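# Move deep-well plate into plate washer carrier

## Task

Take the deep-well plate from the shelved bench by the door and set it in the plate washer's carrier, which sits on the shelved bench by the window. At the end the plate must lie flat on the carrier floor within its corner stops, and its labelled short edge must face the carrier end marked A1. If the plate ever touches the floor, the task fails. Release it and pull the robot away afterwards; the plate must stay correctly placed without the robot holding it. The robot must not topple or finish leaning, or the task fails.

## Robot and tools

Robot: LinearBot, a base that can drive in any direction, with a column about 1.75 m high. A carriage rides 1.0 m along the column (lift_m) and carries two identical six-joint arms, each with a two-finger gripper. Arm bases sit about 0.57 m + lift_m above the floor, and carriage parts extend about 0.15 m below them. Reach is about 0.78 m from the shoulder, but only about 0.38 m below the arm base. A hand is about 0.16 m long and 0.1 m wide (0.14 m when open). Parked joints 1-6: 0, 0.05, 0.05, 1.45, 0, 0. With both arms parked the footprint is about 0.95 m wide by 0.7 m long. Wheel motors are strong (7 N m). Loose objects may occasionally get a short push from outside.

Cameras: carriage_camera is fixed, facing forward and tilted about 20 degrees down. left_wrist_camera and right_wrist_camera look out beyond the fingertips.

Frames: the base frame has its origin on the floor below the base centre, x forward, y left, z up. left_hand and right_hand report the point between the finger pads in this frame, with quat_wxyz rotating base axes to hand axes (hand z runs along the fingers, the fingers open along hand y; an upward hand with joints 1, 5, 6 at 0 reads (1, 0, 0, 0)). The odometry frame is the base frame where the scene began. base_odometry comes from wheel rotation only, so wheel slip shows up as motion; heading runs -3.142 to 3.142, positive to the left. Hand readings can be off, more so when stretched out.

execute_actions: argument actions is a list holding one action or none (empty just reports state and images). An action has base, joints, or both; its motions begin together. base takes exactly one relative offset from where the base last measured itself: translate_m (metres, forward positive, -2 to 2), strafe_m (metres, left positive, -2 to 2) or rotate_rad (radians, counter-clockwise positive, -6.3 to 6.3). joints is one dictionary keyed by joint name, giving absolute targets: lift_m 0 to 1; left_/right_joint1_rad -2.617 to 3.054 (yaw about vertical, 0 ahead, positive left); joint2_rad 0 to 3.141 (shoulder; 0 upper arm level pointing back, 1.57 vertical, 3.14 level pointing forward); joint3_rad 0 to 3.141 (elbow, 0 folded, 3.14 straight); joint4_rad -1.57 to 1.57 (wrist pitch, 0 in line, positive lifts fingertips); joint5_rad -1.57 to 1.57 (wrist yaw, positive swings fingertips to the RIGHT, opposite to joint 1); joint6_rad -2.094 to 2.094 (roll about the finger axis, positive clockwise viewed from the forearm); left_/right_gripper_m 0 to 0.093 (pad gap in metres). Joints left out may still be driving to older targets. Unknown keys or out-of-range values get the whole call rejected with no motion. An action lasts at most 15 s. Optional cameras: list of camera names or "all"; omitted or null gives all, [] gives none. The result shows state plus one image per requested camera, in the order of the pictures line. If a result reports a stop, any further motion calls in that same reply are skipped.

wait: seconds from 0 to 10; commands nothing, returns state and images.
zoom_image: camera plus region [x0, y0, x1, y1] in pixels (origin top-left, at most 504 by 504) of that camera's most recent full image.
finished_scene: scene (integer 1 to 2) closes the current scene irreversibly after the last command is held; the result tells whether the goal was met and gives the next task. Answering without a tool call ends everything.

Result lines: base_status and joint_status tell how each motion ended. done means reached (for the base: the wheels turned the commanded amount, slip included; a 1-2 mm move may stop short yet say done). off_target: resting away from target and perhaps still pushing; a gripper holding something normally shows this. contact_stop or time_out: the old target is dropped and the position held. "joint command not followed" (often with a cause line) means a self-collision check blocked that arm's joint targets; the gripper still acts, and blocked joints show not_followed and may be retried on later actions. To get free, first move only the blocked arm away from the other, then the other arm in a later action. on_its_own lists what was not commanded; "held at" is the held target, not the position. motor_effort gives percent of maximum (positive toward higher joint values) with the peak in brackets; readings carry fixed bias and noise. A rising lift effort means more load; lift effort falling as the lift descends means a hand or load is resting on something. A drive_wheels value at rest above its free-move level means the base is still pressing on something. ARM HIT means an arm struck the robot hard.

Cautions: the base stops on contact, but late or sometimes not at all, and arms are unmonitored during turns and usually when arm joints are commanded too; arms and grippers never stop on contact and snap to targets once freed. After a blocked drive, back off about 0.2 m (or turn back), repeat if still pressed; a retry may itself stop spuriously. The base can roll under a table edge that the column then hits; reversing into such an edge can tip the robot. Tipping risk grows with high carriage, outstretched arms, loads, pulling, or sudden stops; about 1.5 kg per hand with both arms forward can tip it, and only images reveal leaning. A level hand sags 10-17 cm under 1 kg; a fully straight arm may not lift 1 kg. Gripper force is about 45-60 N per pad. Never let the arms strike or press on each other hard. Stretched arms heat quickly: MOTOR HOT warns from 75 °C, 90 °C halts that arm for 10 s, 100 °C makes the arm go limp and fall (OVER-TEMPERATURE FAULT; joints then show limit_stop_at_motor_heat, and targets must be resent). Avoid drops, slips, slams and hard pushes.

Each tool is called after "Emit:" by a JSON object that holds its "fn" and its "kwargs".

## Session

I'll start by looking at the current state.

Emit:
{"fn": "execute_actions", "kwargs": {"actions": []}}

Scene clock: 0.00 s.
base_odometry: x=+0.000 y=+0.000 heading=+0.000 (m, m, rad; odometry frame)
base_status: not commanded
joint_positions: lift_m=+0.301 left_joint1_rad=-0.017 left_joint2_rad=+0.071 left_joint3_rad=+0.063 left_joint4_rad=+1.515 left_joint5_rad=+0.012 left_joint6_rad=-0.049 left_gripper_m=+0.094 right_joint1_rad=+0.029 right_joint2_rad=+0.014 right_joint3_rad=+0.056 right_joint4_rad=+1.482 right_joint5_rad=-0.003 right_joint6_rad=+0.024 right_gripper_m=+0.094
joint_status: not commanded
motor_effort: lift_m=+32 drive_wheels=+5 (%)
left_hand: x=+0.2795 y=+0.3115 z=+1.2837 quat_wxyz=(+0.999, +0.006, +0.032, -0.033) (m; base frame)
right_hand: x=+0.2715 y=-0.3130 z=+1.2810 quat_wxyz=(+0.999, -0.002, +0.024, +0.026) (m; base frame)
pictures: carriage_camera, left_wrist_camera, right_wrist_camera
Images, in order (width x height): carriage_camera 896x504, left_wrist_camera 896x504, right_wrist_camera 896x504.

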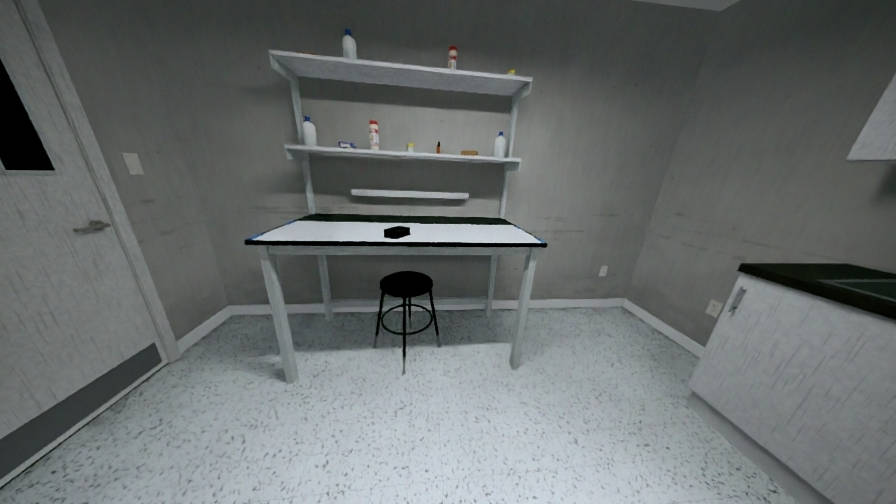

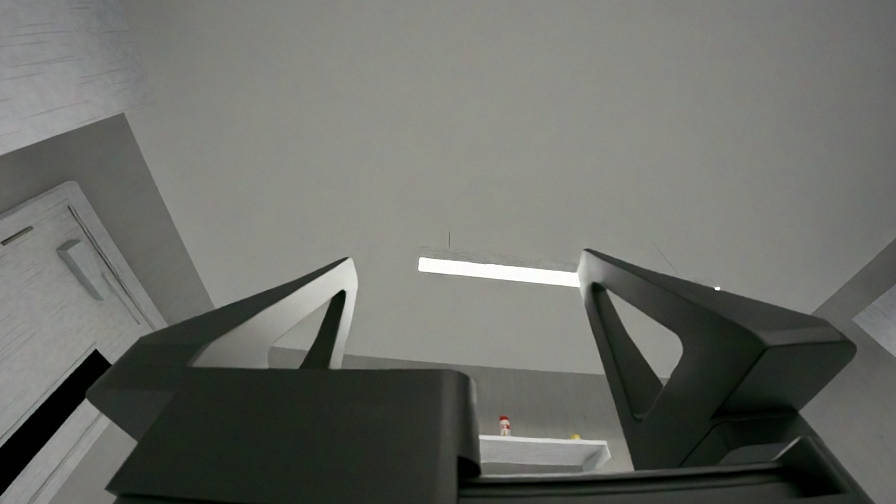

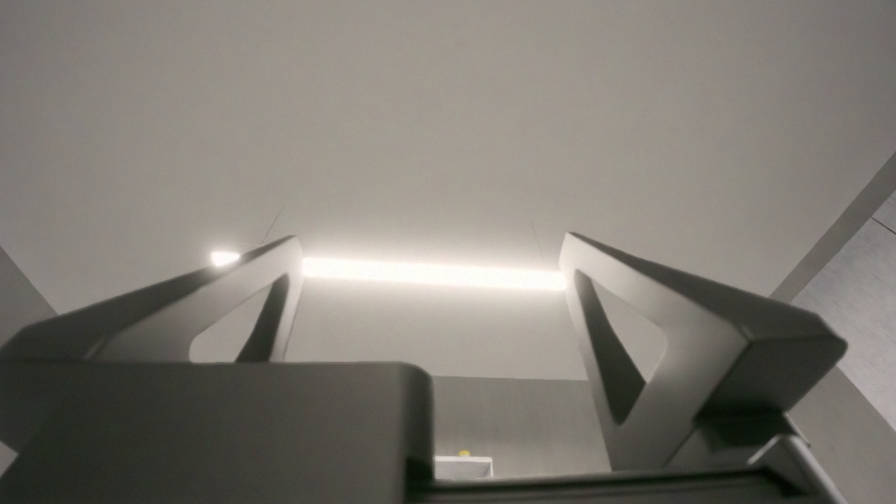

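Emit:
{"fn": "zoom_image", "kwargs": {"camera": "carriage_camera", "region": [240, 180, 560, 360]}}

Region (240, 180, 560, 360) of carriage_camera's 896x504 image, scaled by 1.575, with more detail than that image has; it fills the top 284 rows of this view, and the rest is white.

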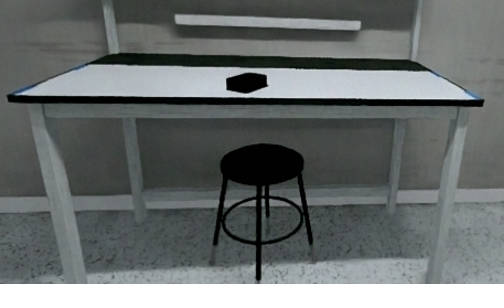

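Emit:
{"fn": "zoom_image", "kwargs": {"camera": "carriage_camera", "region": [360, 210, 440, 255]}}

Region (360, 210, 440, 255) of carriage_camera's 896x504 image, scaled by 6.300, with more detail than that image has; it fills the top 284 rows of this view, and the rest is white.

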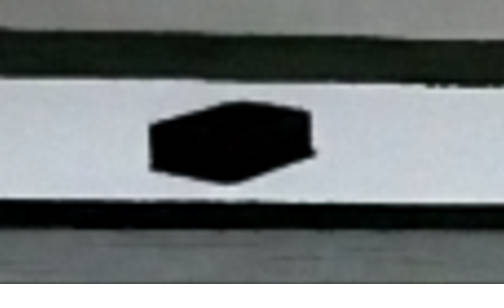

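Emit:
{"fn": "execute_actions", "kwargs": {"actions": [{"base": {"translate_m": 0.6}, "joints": {"lift_m": 0.5}}], "cameras": ["carriage_camera"]}}

Scene clock: 84.57 s.
base_odometry: x=+0.600 y=+0.000 heading=+0.000 (m, m, rad; odometry frame)
base_status: done
joint_positions: lift_m=+0.500 left_joint1_rad=-0.017 left_joint2_rad=+0.071 left_joint3_rad=+0.063 left_joint4_rad=+1.513 left_joint5_rad=+0.012 left_joint6_rad=-0.049 left_gripper_m=+0.094 right_joint1_rad=+0.029 right_joint2_rad=+0.014 right_joint3_rad=+0.056 right_joint4_rad=+1.480 right_joint5_rad=-0.003 right_joint6_rad=+0.024 right_gripper_m=+0.094
joint_status: all done
motor_effort: lift_m=+32(38) drive_wheels=-1(23) (%)
left_hand: x=+0.2798 y=+0.3115 z=+1.4828 quat_wxyz=(+0.999, +0.006, +0.033, -0.033) (m; base frame)
right_hand: x=+0.2718 y=-0.3130 z=+1.4801 quat_wxyz=(+0.999, -0.002, +0.024, +0.026) (m; base frame)
pictures: carriage_camera
Images, in order (width x height): carriage_camera 896x504.

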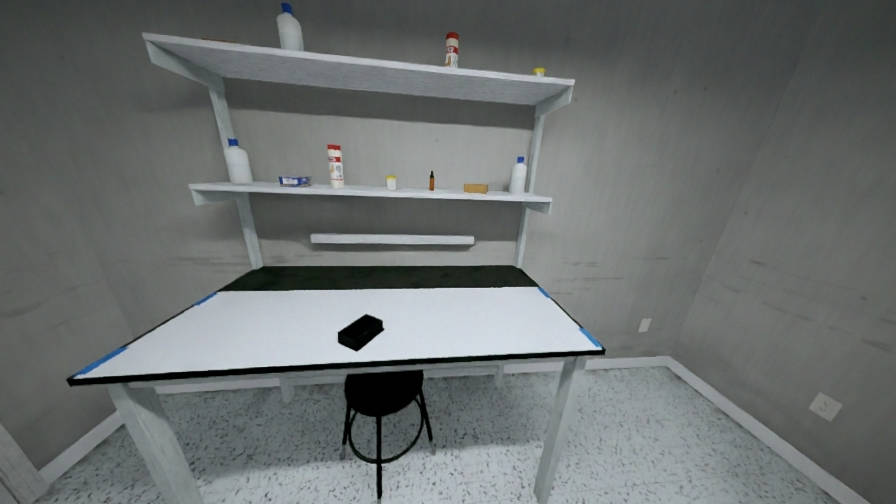

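Emit:
{"fn": "zoom_image", "kwargs": {"camera": "carriage_camera", "region": [310, 295, 422, 365]}}

Region (310, 295, 422, 365) of carriage_camera's 896x504 image, scaled by 4.500, with more detail than that image has; it fills the top 315 rows of this view, and the rest is white.

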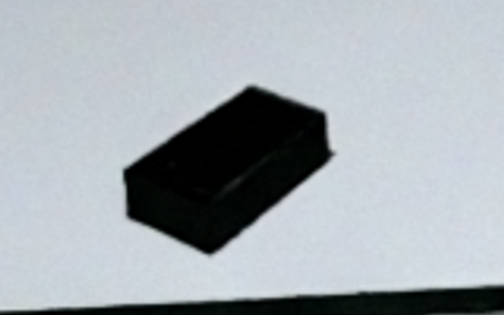

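Emit:
{"fn": "execute_actions", "kwargs": {"actions": [{"joints": {"left_joint1_rad": 0.0, "left_joint2_rad": 2.0, "left_joint3_rad": 1.7, "left_joint4_rad": -1.27, "left_joint5_rad": 0.0, "left_joint6_rad": 0.0, "left_gripper_m": 0.093}}], "cameras": ["carriage_camera", "left_wrist_camera"]}}

Scene clock: 168.27 s.
base_odometry: x=+0.600 y=+0.000 heading=+0.000 (m, m, rad; odometry frame)
base_status: not commanded
joint_positions: lift_m=+0.500 left_joint1_rad=-0.011 left_joint2_rad=+1.998 left_joint3_rad=+1.671 left_joint4_rad=-1.263 left_joint5_rad=+0.005 left_joint6_rad=-0.005 left_gripper_m=+0.093 right_joint1_rad=+0.029 right_joint2_rad=+0.014 right_joint3_rad=+0.056 right_joint4_rad=+1.480 right_joint5_rad=-0.003 right_joint6_rad=+0.024 right_gripper_m=+0.094
joint_status: all done
motor_effort: lift_m=+32(32) drive_wheels=+3(2) (%)
left_hand: x=+0.6375 y=+0.3089 z=+1.1333 quat_wxyz=(-0.010, +0.003, +1.000, -0.002) (m; base frame)
right_hand: x=+0.2718 y=-0.3130 z=+1.4801 quat_wxyz=(+0.999, -0.002, +0.024, +0.026) (m; base frame)
pictures: carriage_camera, left_wrist_camera
Images, in order (width x height): carriage_camera 896x504, left_wrist_camera 896x504.

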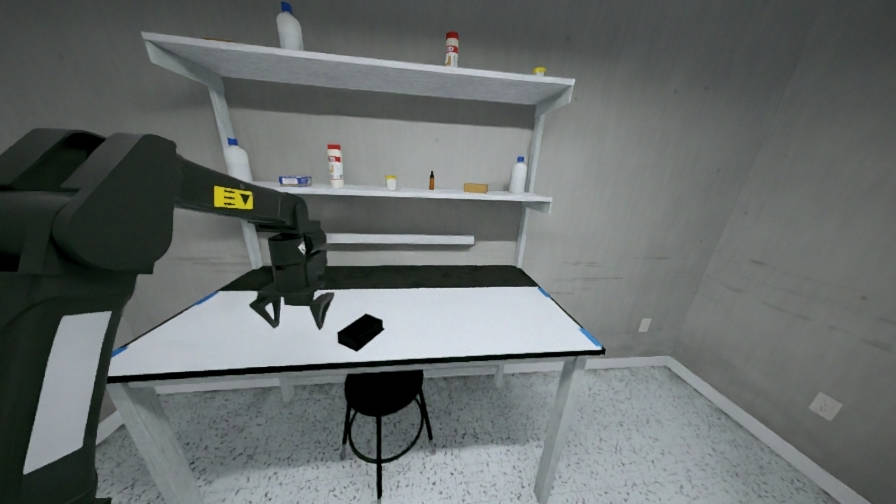

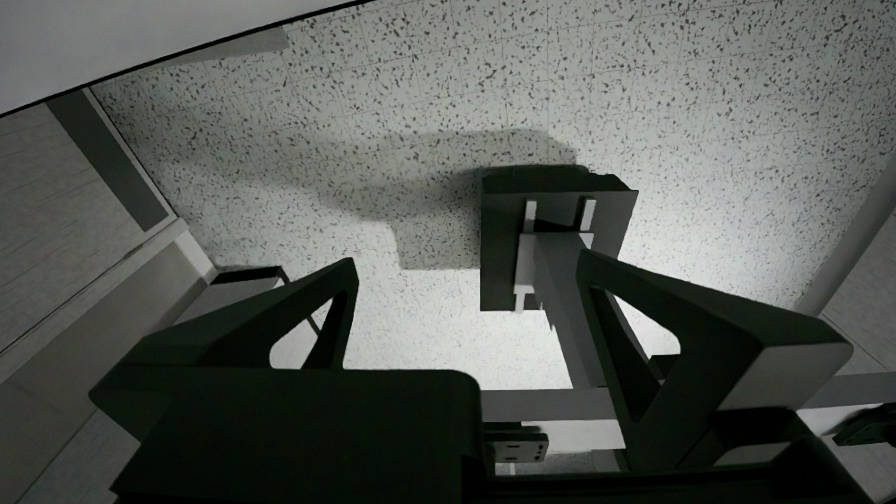

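Emit:
{"fn": "execute_actions", "kwargs": {"actions": [{"base": {"translate_m": 0.26}}], "cameras": ["carriage_camera", "left_wrist_camera"]}}

Scene clock: 227.57 s.
base_odometry: x=+0.860 y=+0.000 heading=+0.000 (m, m, rad; odometry frame)
base_status: done
joint_positions: lift_m=+0.500 left_joint1_rad=-0.011 left_joint2_rad=+1.998 left_joint3_rad=+1.671 left_joint4_rad=-1.265 left_joint5_rad=+0.005 left_joint6_rad=-0.005 left_gripper_m=+0.093 right_joint1_rad=+0.029 right_joint2_rad=+0.014 right_joint3_rad=+0.056 right_joint4_rad=+1.479 right_joint5_rad=-0.003 right_joint6_rad=+0.024 right_gripper_m=+0.094
joint_status: not commanded
motor_effort: lift_m=+32(32) drive_wheels=+1(15) (%)
left_hand: x=+0.6371 y=+0.3089 z=+1.1333 quat_wxyz=(-0.011, +0.003, +1.000, -0.002) (m; base frame)
right_hand: x=+0.2721 y=-0.3130 z=+1.4801 quat_wxyz=(+0.999, -0.002, +0.025, +0.026) (m; base frame)
pictures: carriage_camera, left_wrist_camera
Images, in order (width x height): carriage_camera 896x504, left_wrist_camera 896x504.

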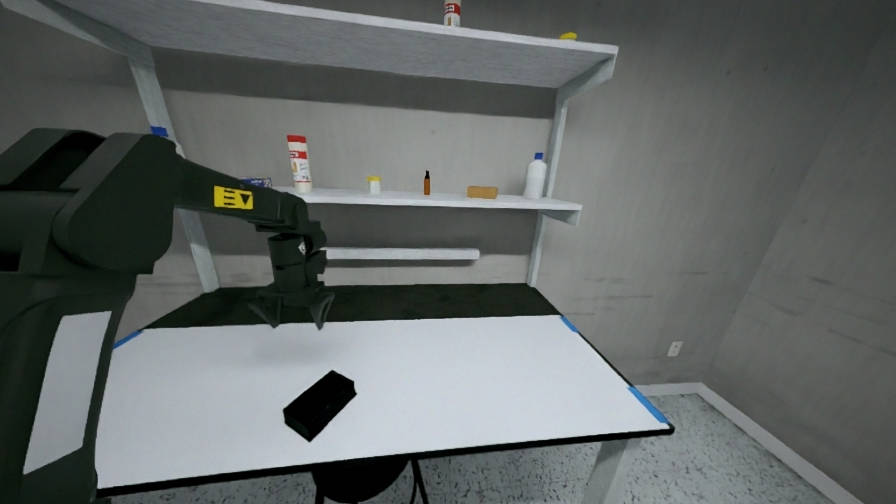

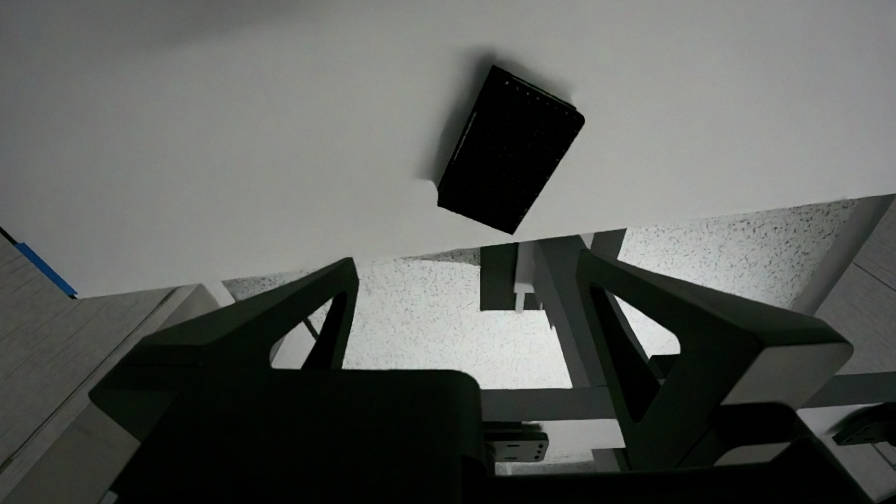

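Emit:
{"fn": "zoom_image", "kwargs": {"camera": "left_wrist_camera", "region": [400, 40, 620, 260]}}

Emit:
{"fn": "zoom_image", "kwargs": {"camera": "carriage_camera", "region": [260, 350, 400, 460]}}

Region (400, 40, 620, 260) of left_wrist_camera's 896x504 image, scaled by 2.291, with more detail than that image has.

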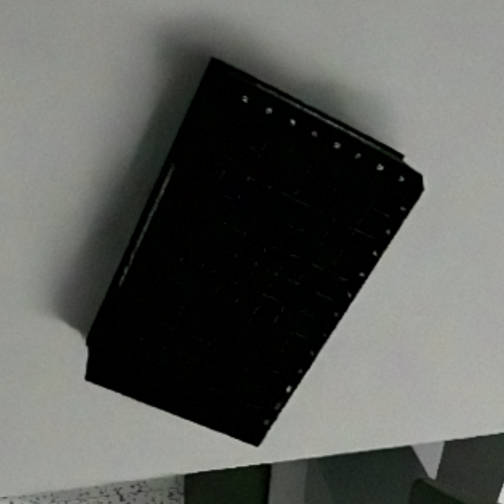

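Region (260, 350, 400, 460) of carriage_camera's 896x504 image, scaled by 3.600, with more detail than that image has; it fills the top 396 rows of this view, and the rest is white.

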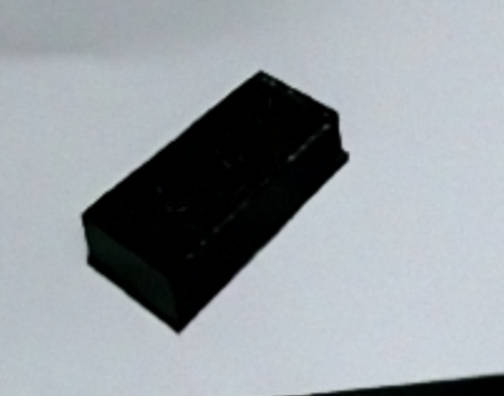

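Emit:
{"fn": "execute_actions", "kwargs": {"actions": [{"base": {"strafe_m": -0.028}, "joints": {"lift_m": 0.41, "left_joint6_rad": 0.48, "left_joint4_rad": -1.245}}], "cameras": ["carriage_camera", "left_wrist_camera"]}}

Scene clock: 271.87 s.
base_odometry: x=+0.860 y=-0.028 heading=+0.001 (m, m, rad; odometry frame)
base_status: done
joint_positions: lift_m=+0.410 left_joint1_rad=-0.006 left_joint2_rad=+1.998 left_joint3_rad=+1.686 left_joint4_rad=-1.246 left_joint5_rad=+0.005 left_joint6_rad=+0.475 left_gripper_m=+0.093 right_joint1_rad=+0.029 right_joint2_rad=+0.014 right_joint3_rad=+0.056 right_joint4_rad=+1.481 right_joint5_rad=-0.003 right_joint6_rad=+0.024 right_gripper_m=+0.094
joint_status: all done
motor_effort: lift_m=+30(31) drive_wheels=+10(18) (%)
left_hand: x=+0.6457 y=+0.3108 z=+1.0470 quat_wxyz=(+0.007, +0.238, +0.971, -0.001) (m; base frame)
right_hand: x=+0.2717 y=-0.3130 z=+1.3903 quat_wxyz=(+0.999, -0.002, +0.024, +0.026) (m; base frame)
pictures: carriage_camera, left_wrist_camera
Images, in order (width x height): carriage_camera 896x504, left_wrist_camera 896x504.

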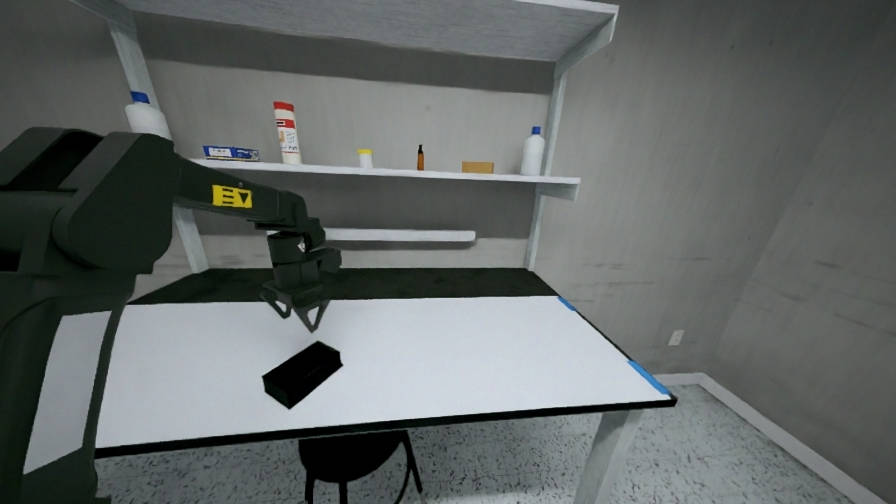

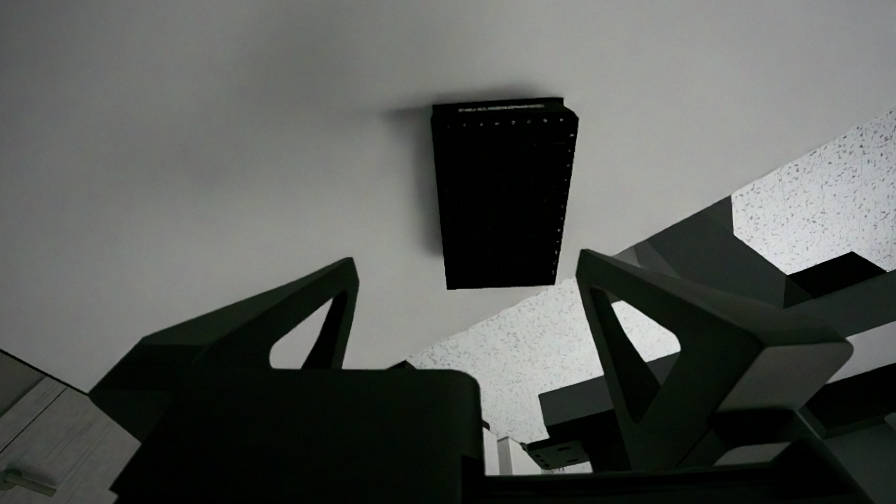

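Emit:
{"fn": "execute_actions", "kwargs": {"actions": [{"base": {"translate_m": -0.03}, "joints": {"lift_m": 0.375}}], "cameras": []}}

Emit:
{"fn": "execute_actions", "kwargs": {"actions": [{"base": {"strafe_m": -0.018}}], "cameras": ["carriage_camera", "left_wrist_camera"]}}

Scene clock: 302.10 s.
base_odometry: x=+0.831 y=-0.028 heading=+0.001 (m, m, rad; odometry frame)
base_status: done
joint_positions: lift_m=+0.375 left_joint1_rad=-0.006 left_joint2_rad=+1.999 left_joint3_rad=+1.686 left_joint4_rad=-1.244 left_joint5_rad=+0.005 left_joint6_rad=+0.475 left_gripper_m=+0.093 right_joint1_rad=+0.029 right_joint2_rad=+0.014 right_joint3_rad=+0.056 right_joint4_rad=+1.481 right_joint5_rad=-0.003 right_joint6_rad=+0.024 right_gripper_m=+0.094
joint_status: all done
motor_effort: lift_m=+30(31) drive_wheels=+4(9) (%)
left_hand: x=+0.6463 y=+0.3108 z=+1.0119 quat_wxyz=(+0.008, +0.238, +0.971, -0.001) (m; base frame)
right_hand: x=+0.2717 y=-0.3130 z=+1.3553 quat_wxyz=(+0.999, -0.002, +0.024, +0.026) (m; base frame)
pictures: none
No camera images: the call's "cameras" was empty. Leave "cameras" out to get every camera's image.

Scene clock: 302.97 s.
base_odometry: x=+0.830 y=-0.046 heading=+0.001 (m, m, rad; odometry frame)
base_status: done
joint_positions: lift_m=+0.375 left_joint1_rad=-0.005 left_joint2_rad=+1.999 left_joint3_rad=+1.686 left_joint4_rad=-1.243 left_joint5_rad=+0.005 left_joint6_rad=+0.475 left_gripper_m=+0.093 right_joint1_rad=+0.029 right_joint2_rad=+0.014 right_joint3_rad=+0.056 right_joint4_rad=+1.480 right_joint5_rad=-0.003 right_joint6_rad=+0.024 right_gripper_m=+0.094
joint_status: not commanded
motor_effort: lift_m=+30(30) drive_wheels=+0(12) (%)
left_hand: x=+0.6464 y=+0.3110 z=+1.0119 quat_wxyz=(+0.008, +0.238, +0.971, -0.001) (m; base frame)
right_hand: x=+0.2718 y=-0.3130 z=+1.3553 quat_wxyz=(+0.999, -0.002, +0.024, +0.026) (m; base frame)
pictures: carriage_camera, left_wrist_camera
Images, in order (width x height): carriage_camera 896x504, left_wrist_camera 896x504.

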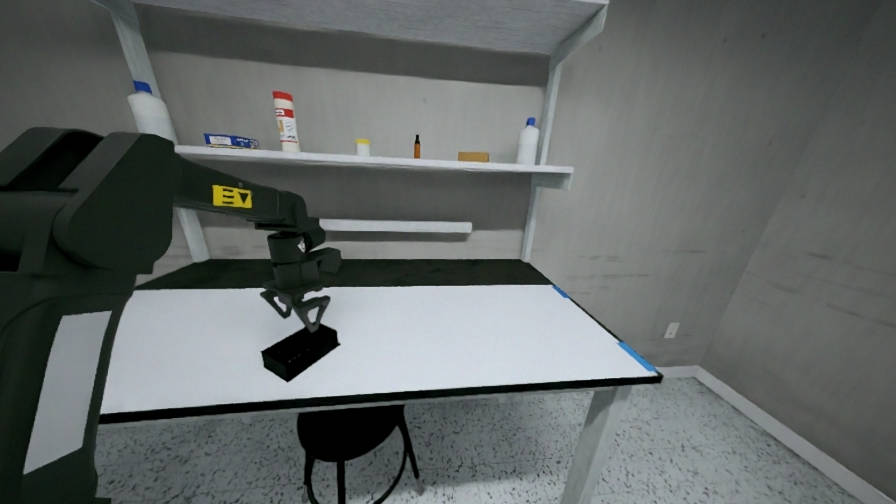

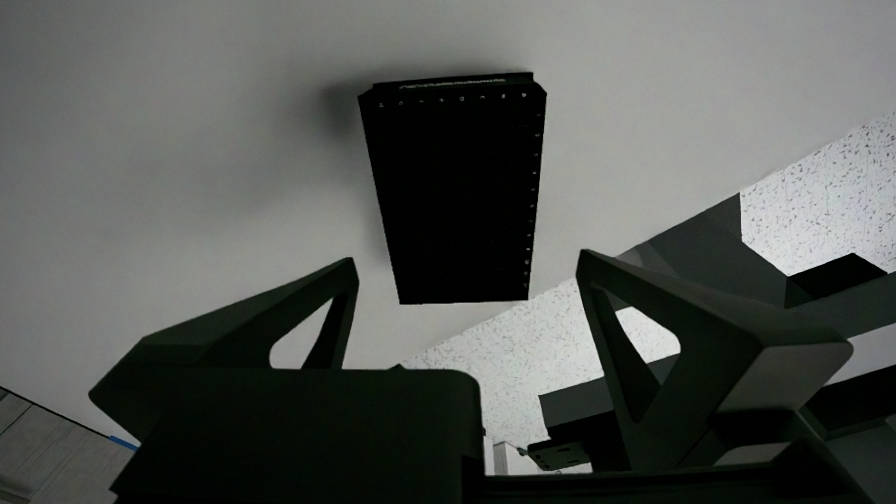

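Emit:
{"fn": "execute_actions", "kwargs": {"actions": [{"base": {"strafe_m": 0.003}, "joints": {"lift_m": 0.347}}], "cameras": ["carriage_camera", "left_wrist_camera"]}}

Scene clock: 347.13 s.
base_odometry: x=+0.830 y=-0.043 heading=+0.001 (m, m, rad; odometry frame)
base_status: done
joint_positions: lift_m=+0.347 left_joint1_rad=-0.003 left_joint2_rad=+2.002 left_joint3_rad=+1.686 left_joint4_rad=-1.244 left_joint5_rad=+0.004 left_joint6_rad=+0.475 left_gripper_m=+0.093 right_joint1_rad=+0.029 right_joint2_rad=+0.014 right_joint3_rad=+0.056 right_joint4_rad=+1.481 right_joint5_rad=-0.003 right_joint6_rad=+0.024 right_gripper_m=+0.094
joint_status: all done
motor_effort: lift_m=+31(31) drive_wheels=+1(9) (%)
left_hand: x=+0.6461 y=+0.3120 z=+0.9824 quat_wxyz=(+0.006, +0.237, +0.972, -0.001) (m; base frame)
right_hand: x=+0.2716 y=-0.3130 z=+1.3272 quat_wxyz=(+0.999, -0.002, +0.024, +0.026) (m; base frame)
pictures: carriage_camera, left_wrist_camera
Images, in order (width x height): carriage_camera 896x504, left_wrist_camera 896x504.

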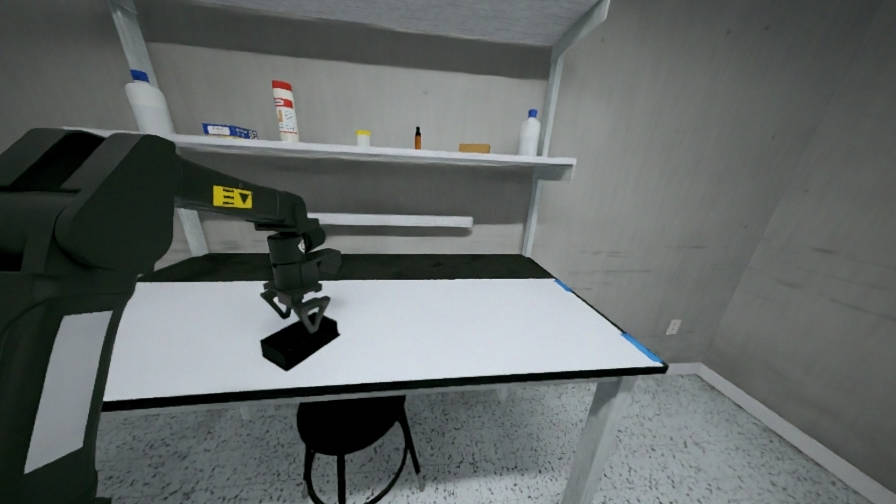

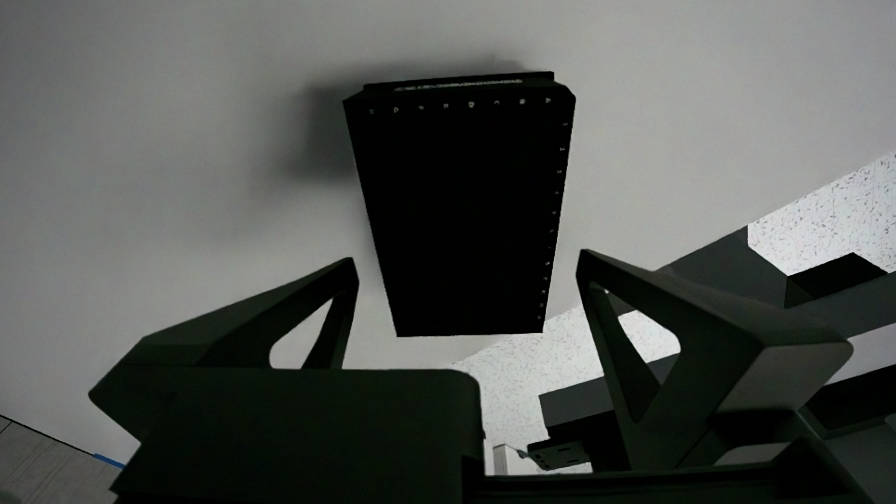

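Emit:
{"fn": "execute_actions", "kwargs": {"actions": [{"joints": {"lift_m": 0.312}}], "cameras": ["carriage_camera", "left_wrist_camera"]}}

Scene clock: 366.87 s.
base_odometry: x=+0.830 y=-0.043 heading=+0.001 (m, m, rad; odometry frame)
base_status: not commanded
joint_positions: lift_m=+0.312 left_joint1_rad=-0.003 left_joint2_rad=+2.001 left_joint3_rad=+1.686 left_joint4_rad=-1.244 left_joint5_rad=+0.004 left_joint6_rad=+0.475 left_gripper_m=+0.093 right_joint1_rad=+0.029 right_joint2_rad=+0.014 right_joint3_rad=+0.056 right_joint4_rad=+1.481 right_joint5_rad=-0.003 right_joint6_rad=+0.024 right_gripper_m=+0.094
joint_status: all done
motor_effort: lift_m=+30(31) drive_wheels=+0(1) (%)
left_hand: x=+0.6462 y=+0.3120 z=+0.9482 quat_wxyz=(+0.006, +0.237, +0.972, -0.001) (m; base frame)
right_hand: x=+0.2716 y=-0.3130 z=+1.2923 quat_wxyz=(+0.999, -0.002, +0.024, +0.026) (m; base frame)
pictures: carriage_camera, left_wrist_camera
Images, in order (width x height): carriage_camera 896x504, left_wrist_camera 896x504.

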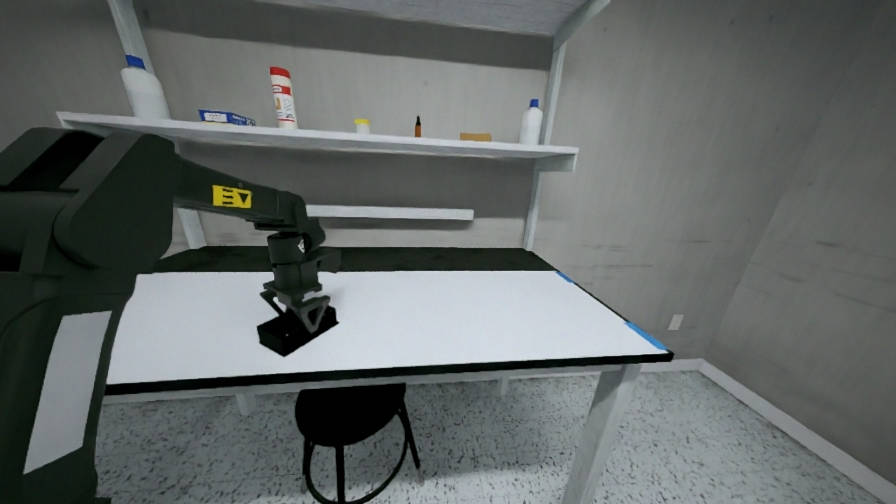

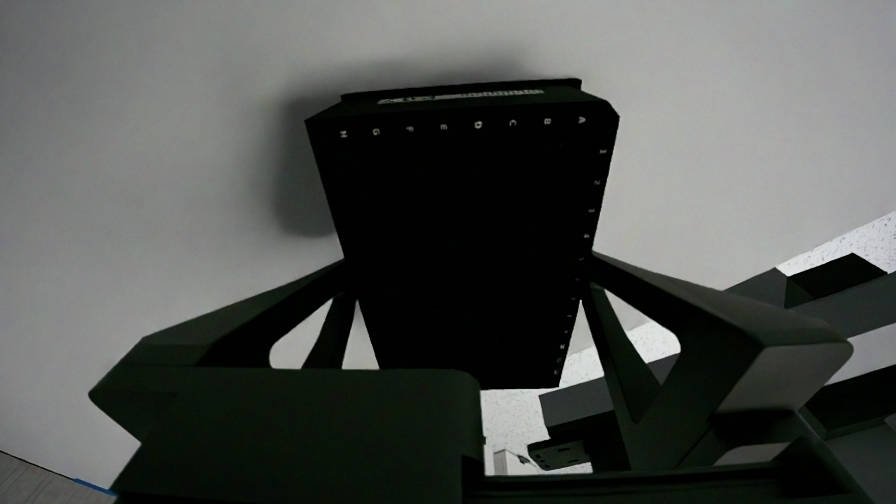

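Emit:
{"fn": "zoom_image", "kwargs": {"camera": "carriage_camera", "region": [245, 270, 365, 370]}}

Region (245, 270, 365, 370) of carriage_camera's 896x504 image, scaled by 4.200, with more detail than that image has.

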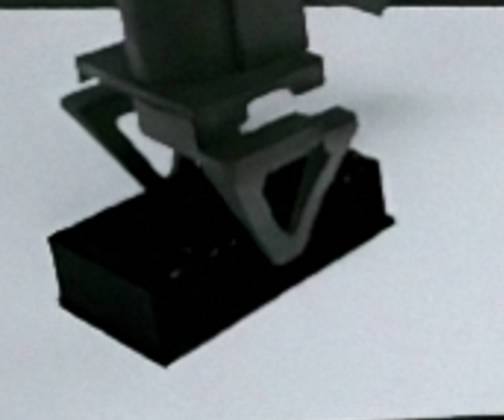

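Emit:
{"fn": "execute_actions", "kwargs": {"actions": [{"joints": {"lift_m": 0.304}}], "cameras": []}}

Emit:
{"fn": "execute_actions", "kwargs": {"actions": [{"joints": {"left_gripper_m": 0.07}}], "cameras": ["left_wrist_camera"]}}

Scene clock: 382.43 s.
base_odometry: x=+0.830 y=-0.043 heading=+0.001 (m, m, rad; odometry frame)
base_status: not commanded
joint_positions: lift_m=+0.304 left_joint1_rad=-0.003 left_joint2_rad=+2.001 left_joint3_rad=+1.686 left_joint4_rad=-1.244 left_joint5_rad=+0.004 left_joint6_rad=+0.475 left_gripper_m=+0.093 right_joint1_rad=+0.029 right_joint2_rad=+0.014 right_joint3_rad=+0.056 right_joint4_rad=+1.482 right_joint5_rad=-0.003 right_joint6_rad=+0.024 right_gripper_m=+0.094
joint_status: all done
motor_effort: lift_m=+30(31) drive_wheels=+0(0) (%)
left_hand: x=+0.6463 y=+0.3120 z=+0.9401 quat_wxyz=(+0.006, +0.237, +0.972, -0.001) (m; base frame)
right_hand: x=+0.2715 y=-0.3130 z=+1.2843 quat_wxyz=(+0.999, -0.002, +0.024, +0.026) (m; base frame)
pictures: none
No camera images: the call's "cameras" was empty. Leave "cameras" out to get every camera's image.

Scene clock: 382.93 s.
base_odometry: x=+0.830 y=-0.043 heading=+0.001 (m, m, rad; odometry frame)
base_status: not commanded
joint_positions: lift_m=+0.304 left_joint1_rad=-0.003 left_joint2_rad=+2.001 left_joint3_rad=+1.686 left_joint4_rad=-1.244 left_joint5_rad=+0.004 left_joint6_rad=+0.476 left_gripper_m=+0.082 right_joint1_rad=+0.029 right_joint2_rad=+0.014 right_joint3_rad=+0.056 right_joint4_rad=+1.482 right_joint5_rad=-0.003 right_joint6_rad=+0.024 right_gripper_m=+0.094
joint_status: left_gripper_m off_target (ended at +0.082, target +0.070)
motor_effort: lift_m=+30(30) drive_wheels=+0(1) (%)
left_hand: x=+0.6463 y=+0.3120 z=+0.9401 quat_wxyz=(+0.006, +0.237, +0.971, -0.001) (m; base frame)
right_hand: x=+0.2715 y=-0.3130 z=+1.2843 quat_wxyz=(+0.999, -0.002, +0.024, +0.026) (m; base frame)
pictures: left_wrist_camera
Images, in order (width x height): left_wrist_camera 896x504.

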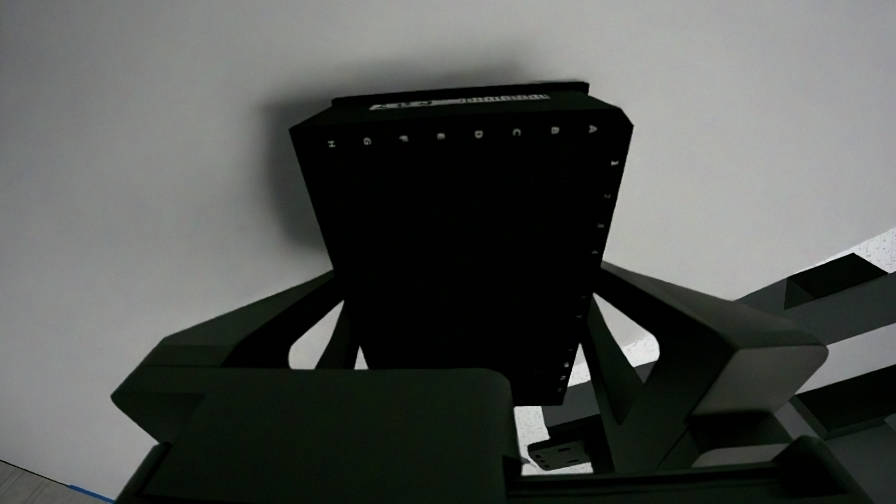

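Emit:
{"fn": "execute_actions", "kwargs": {"actions": [{"joints": {"left_gripper_m": 0.05, "lift_m": 0.36}}], "cameras": ["carriage_camera", "left_wrist_camera"]}}

Scene clock: 389.77 s.
base_odometry: x=+0.830 y=-0.043 heading=+0.001 (m, m, rad; odometry frame)
base_status: not commanded
joint_positions: lift_m=+0.360 left_joint1_rad=-0.003 left_joint2_rad=+1.999 left_joint3_rad=+1.686 left_joint4_rad=-1.243 left_joint5_rad=+0.004 left_joint6_rad=+0.476 left_gripper_m=+0.082 right_joint1_rad=+0.029 right_joint2_rad=+0.014 right_joint3_rad=+0.056 right_joint4_rad=+1.481 right_joint5_rad=-0.003 right_joint6_rad=+0.024 right_gripper_m=+0.094
joint_status: left_gripper_m off_target (ended at +0.082, target +0.050); the others done
motor_effort: lift_m=+32(39) drive_wheels=+0(0) (%)
left_hand: x=+0.6465 y=+0.3120 z=+0.9966 quat_wxyz=(+0.008, +0.237, +0.971, +0.000) (m; base frame)
right_hand: x=+0.2717 y=-0.3130 z=+1.3401 quat_wxyz=(+0.999, -0.002, +0.024, +0.026) (m; base frame)
pictures: carriage_camera, left_wrist_camera
Images, in order (width x height): carriage_camera 896x504, left_wrist_camera 896x504.

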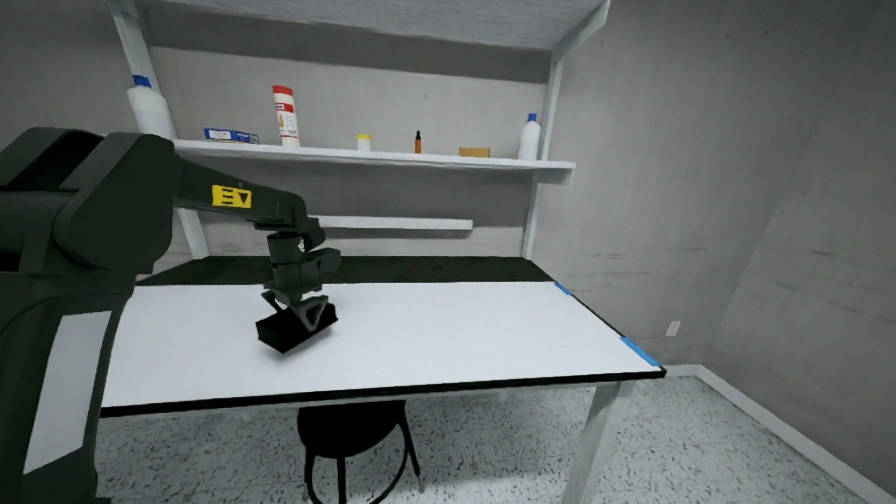

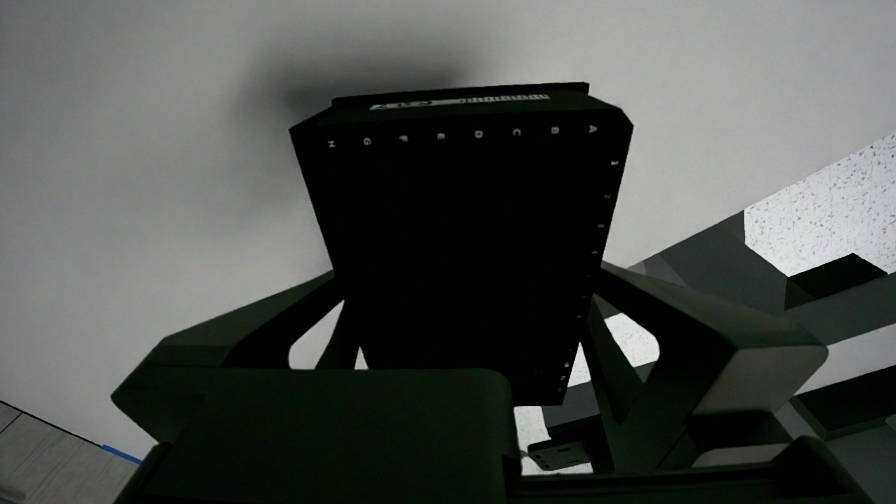

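Emit:
{"fn": "execute_actions", "kwargs": {"actions": [{"base": {"translate_m": -0.45}, "joints": {"lift_m": 0.42, "left_joint2_rad": 1.35, "left_joint3_rad": 1.05, "left_joint4_rad": -1.26, "left_joint6_rad": 0.0, "left_gripper_m": 0.05}}], "cameras": ["left_wrist_camera"]}}

Emit:
{"fn": "execute_actions", "kwargs": {"actions": [{"base": {"rotate_rad": -2.2}}], "cameras": ["carriage_camera"]}}

Scene clock: 417.43 s.
base_odometry: x=+0.380 y=-0.043 heading=+0.001 (m, m, rad; odometry frame)
base_status: done
joint_positions: lift_m=+0.420 left_joint1_rad=-0.003 left_joint2_rad=+1.364 left_joint3_rad=+1.070 left_joint4_rad=-1.259 left_joint5_rad=+0.004 left_joint6_rad=+0.005 left_gripper_m=+0.082 right_joint1_rad=+0.029 right_joint2_rad=+0.014 right_joint3_rad=+0.056 right_joint4_rad=+1.481 right_joint5_rad=-0.003 right_joint6_rad=+0.024 right_gripper_m=+0.094
joint_status: left_gripper_m off_target (ended at +0.082, target +0.050); the others done
motor_effort: lift_m=+31(39) drive_wheels=+1(17) (%)
left_hand: x=+0.4836 y=+0.3125 z=+1.0796 quat_wxyz=(+0.009, +0.004, +1.000, -0.002) (m; base frame)
right_hand: x=+0.2716 y=-0.3130 z=+1.4002 quat_wxyz=(+0.999, -0.002, +0.024, +0.026) (m; base frame)
pictures: left_wrist_camera
Images, in order (width x height): left_wrist_camera 896x504.

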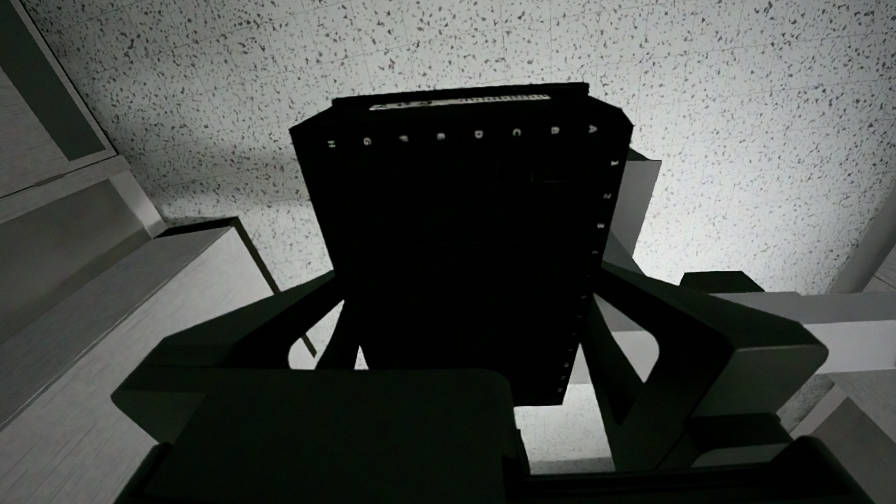

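Scene clock: 421.13 s.
base_odometry: x=+0.380 y=-0.044 heading=-2.199 (m, m, rad; odometry frame)
base_status: done
joint_positions: lift_m=+0.420 left_joint1_rad=-0.003 left_joint2_rad=+1.364 left_joint3_rad=+1.070 left_joint4_rad=-1.252 left_joint5_rad=+0.004 left_joint6_rad=+0.005 left_gripper_m=+0.082 right_joint1_rad=+0.029 right_joint2_rad=+0.014 right_joint3_rad=+0.056 right_joint4_rad=+1.479 right_joint5_rad=-0.003 right_joint6_rad=+0.024 right_gripper_m=+0.094
joint_status: not commanded
motor_effort: lift_m=+31(31) drive_wheels=+13(25) (%)
left_hand: x=+0.4855 y=+0.3126 z=+1.0797 quat_wxyz=(+0.012, +0.004, +1.000, -0.002) (m; base frame)
right_hand: x=+0.2722 y=-0.3130 z=+1.4002 quat_wxyz=(+0.999, -0.002, +0.025, +0.026) (m; base frame)
pictures: carriage_camera
Images, in order (width x height): carriage_camera 896x504.

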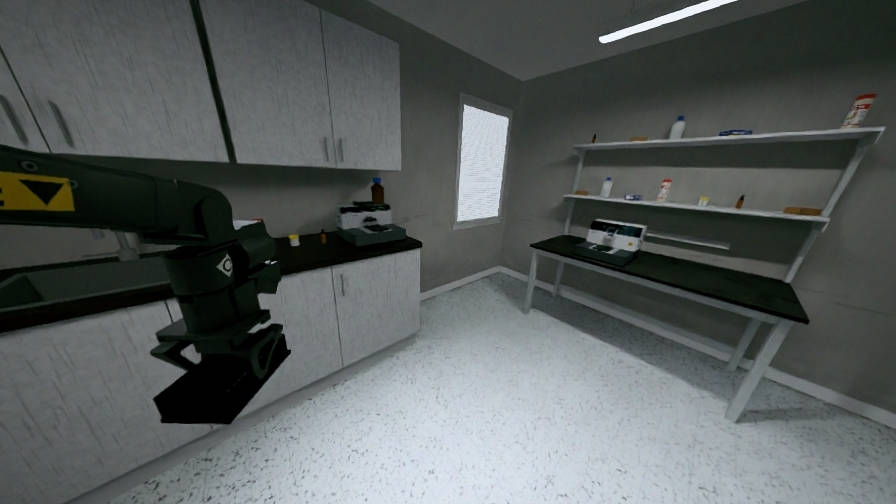

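Emit:
{"fn": "zoom_image", "kwargs": {"camera": "carriage_camera", "region": [520, 190, 720, 300]}}

Region (520, 190, 720, 300) of carriage_camera's 896x504 image, scaled by 2.520, with more detail than that image has; it fills the top 277 rows of this view, and the rest is white.

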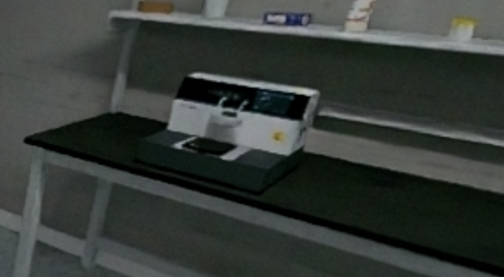

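Emit:
{"fn": "execute_actions", "kwargs": {"actions": [{"base": {"rotate_rad": -0.95}}], "cameras": []}}

Emit:
{"fn": "execute_actions", "kwargs": {"actions": [{"base": {"translate_m": 0.9}}], "cameras": ["carriage_camera"]}}

Scene clock: 473.63 s.
base_odometry: x=+0.380 y=-0.044 heading=+3.135 (m, m, rad; odometry frame)
base_status: done
joint_positions: lift_m=+0.420 left_joint1_rad=-0.003 left_joint2_rad=+1.364 left_joint3_rad=+1.070 left_joint4_rad=-1.253 left_joint5_rad=+0.004 left_joint6_rad=+0.005 left_gripper_m=+0.082 right_joint1_rad=+0.029 right_joint2_rad=+0.014 right_joint3_rad=+0.056 right_joint4_rad=+1.479 right_joint5_rad=-0.003 right_joint6_rad=+0.024 right_gripper_m=+0.095
joint_status: not commanded
motor_effort: lift_m=+31(31) drive_wheels=+13(23) (%)
left_hand: x=+0.4850 y=+0.3126 z=+1.0796 quat_wxyz=(+0.011, +0.004, +1.000, -0.002) (m; base frame)
right_hand: x=+0.2721 y=-0.3130 z=+1.4002 quat_wxyz=(+0.999, -0.002, +0.025, +0.026) (m; base frame)
pictures: none
No camera images: the call's "cameras" was empty. Leave "cameras" out to get every camera's image.

Scene clock: 477.70 s.
base_odometry: x=-0.520 y=-0.036 heading=+3.134 (m, m, rad; odometry frame)
base_status: done
joint_positions: lift_m=+0.420 left_joint1_rad=-0.003 left_joint2_rad=+1.363 left_joint3_rad=+1.070 left_joint4_rad=-1.257 left_joint5_rad=+0.004 left_joint6_rad=+0.005 left_gripper_m=+0.082 right_joint1_rad=+0.029 right_joint2_rad=+0.014 right_joint3_rad=+0.056 right_joint4_rad=+1.479 right_joint5_rad=-0.003 right_joint6_rad=+0.024 right_gripper_m=+0.095
joint_status: not commanded
motor_effort: lift_m=+31(31) drive_wheels=-13(33) (%)
left_hand: x=+0.4842 y=+0.3126 z=+1.0799 quat_wxyz=(+0.010, +0.004, +1.000, -0.002) (m; base frame)
right_hand: x=+0.2722 y=-0.3130 z=+1.4002 quat_wxyz=(+0.999, -0.002, +0.025, +0.026) (m; base frame)
pictures: carriage_camera
Images, in order (width x height): carriage_camera 896x504.

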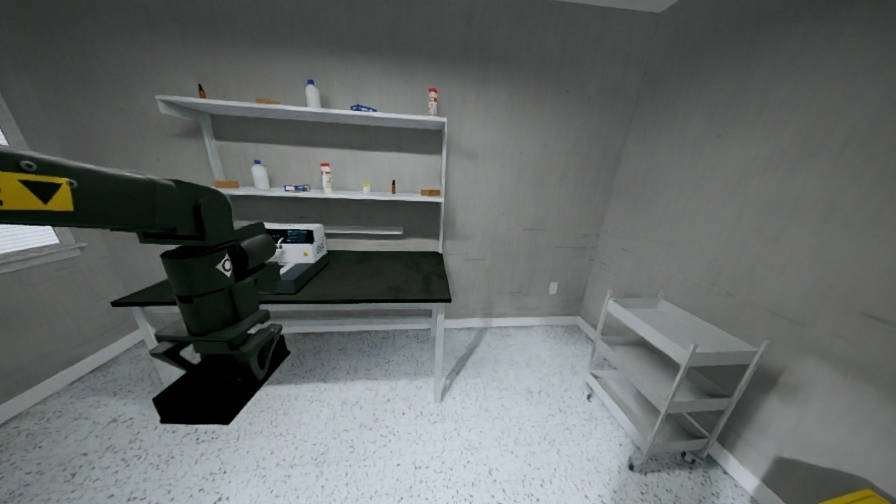

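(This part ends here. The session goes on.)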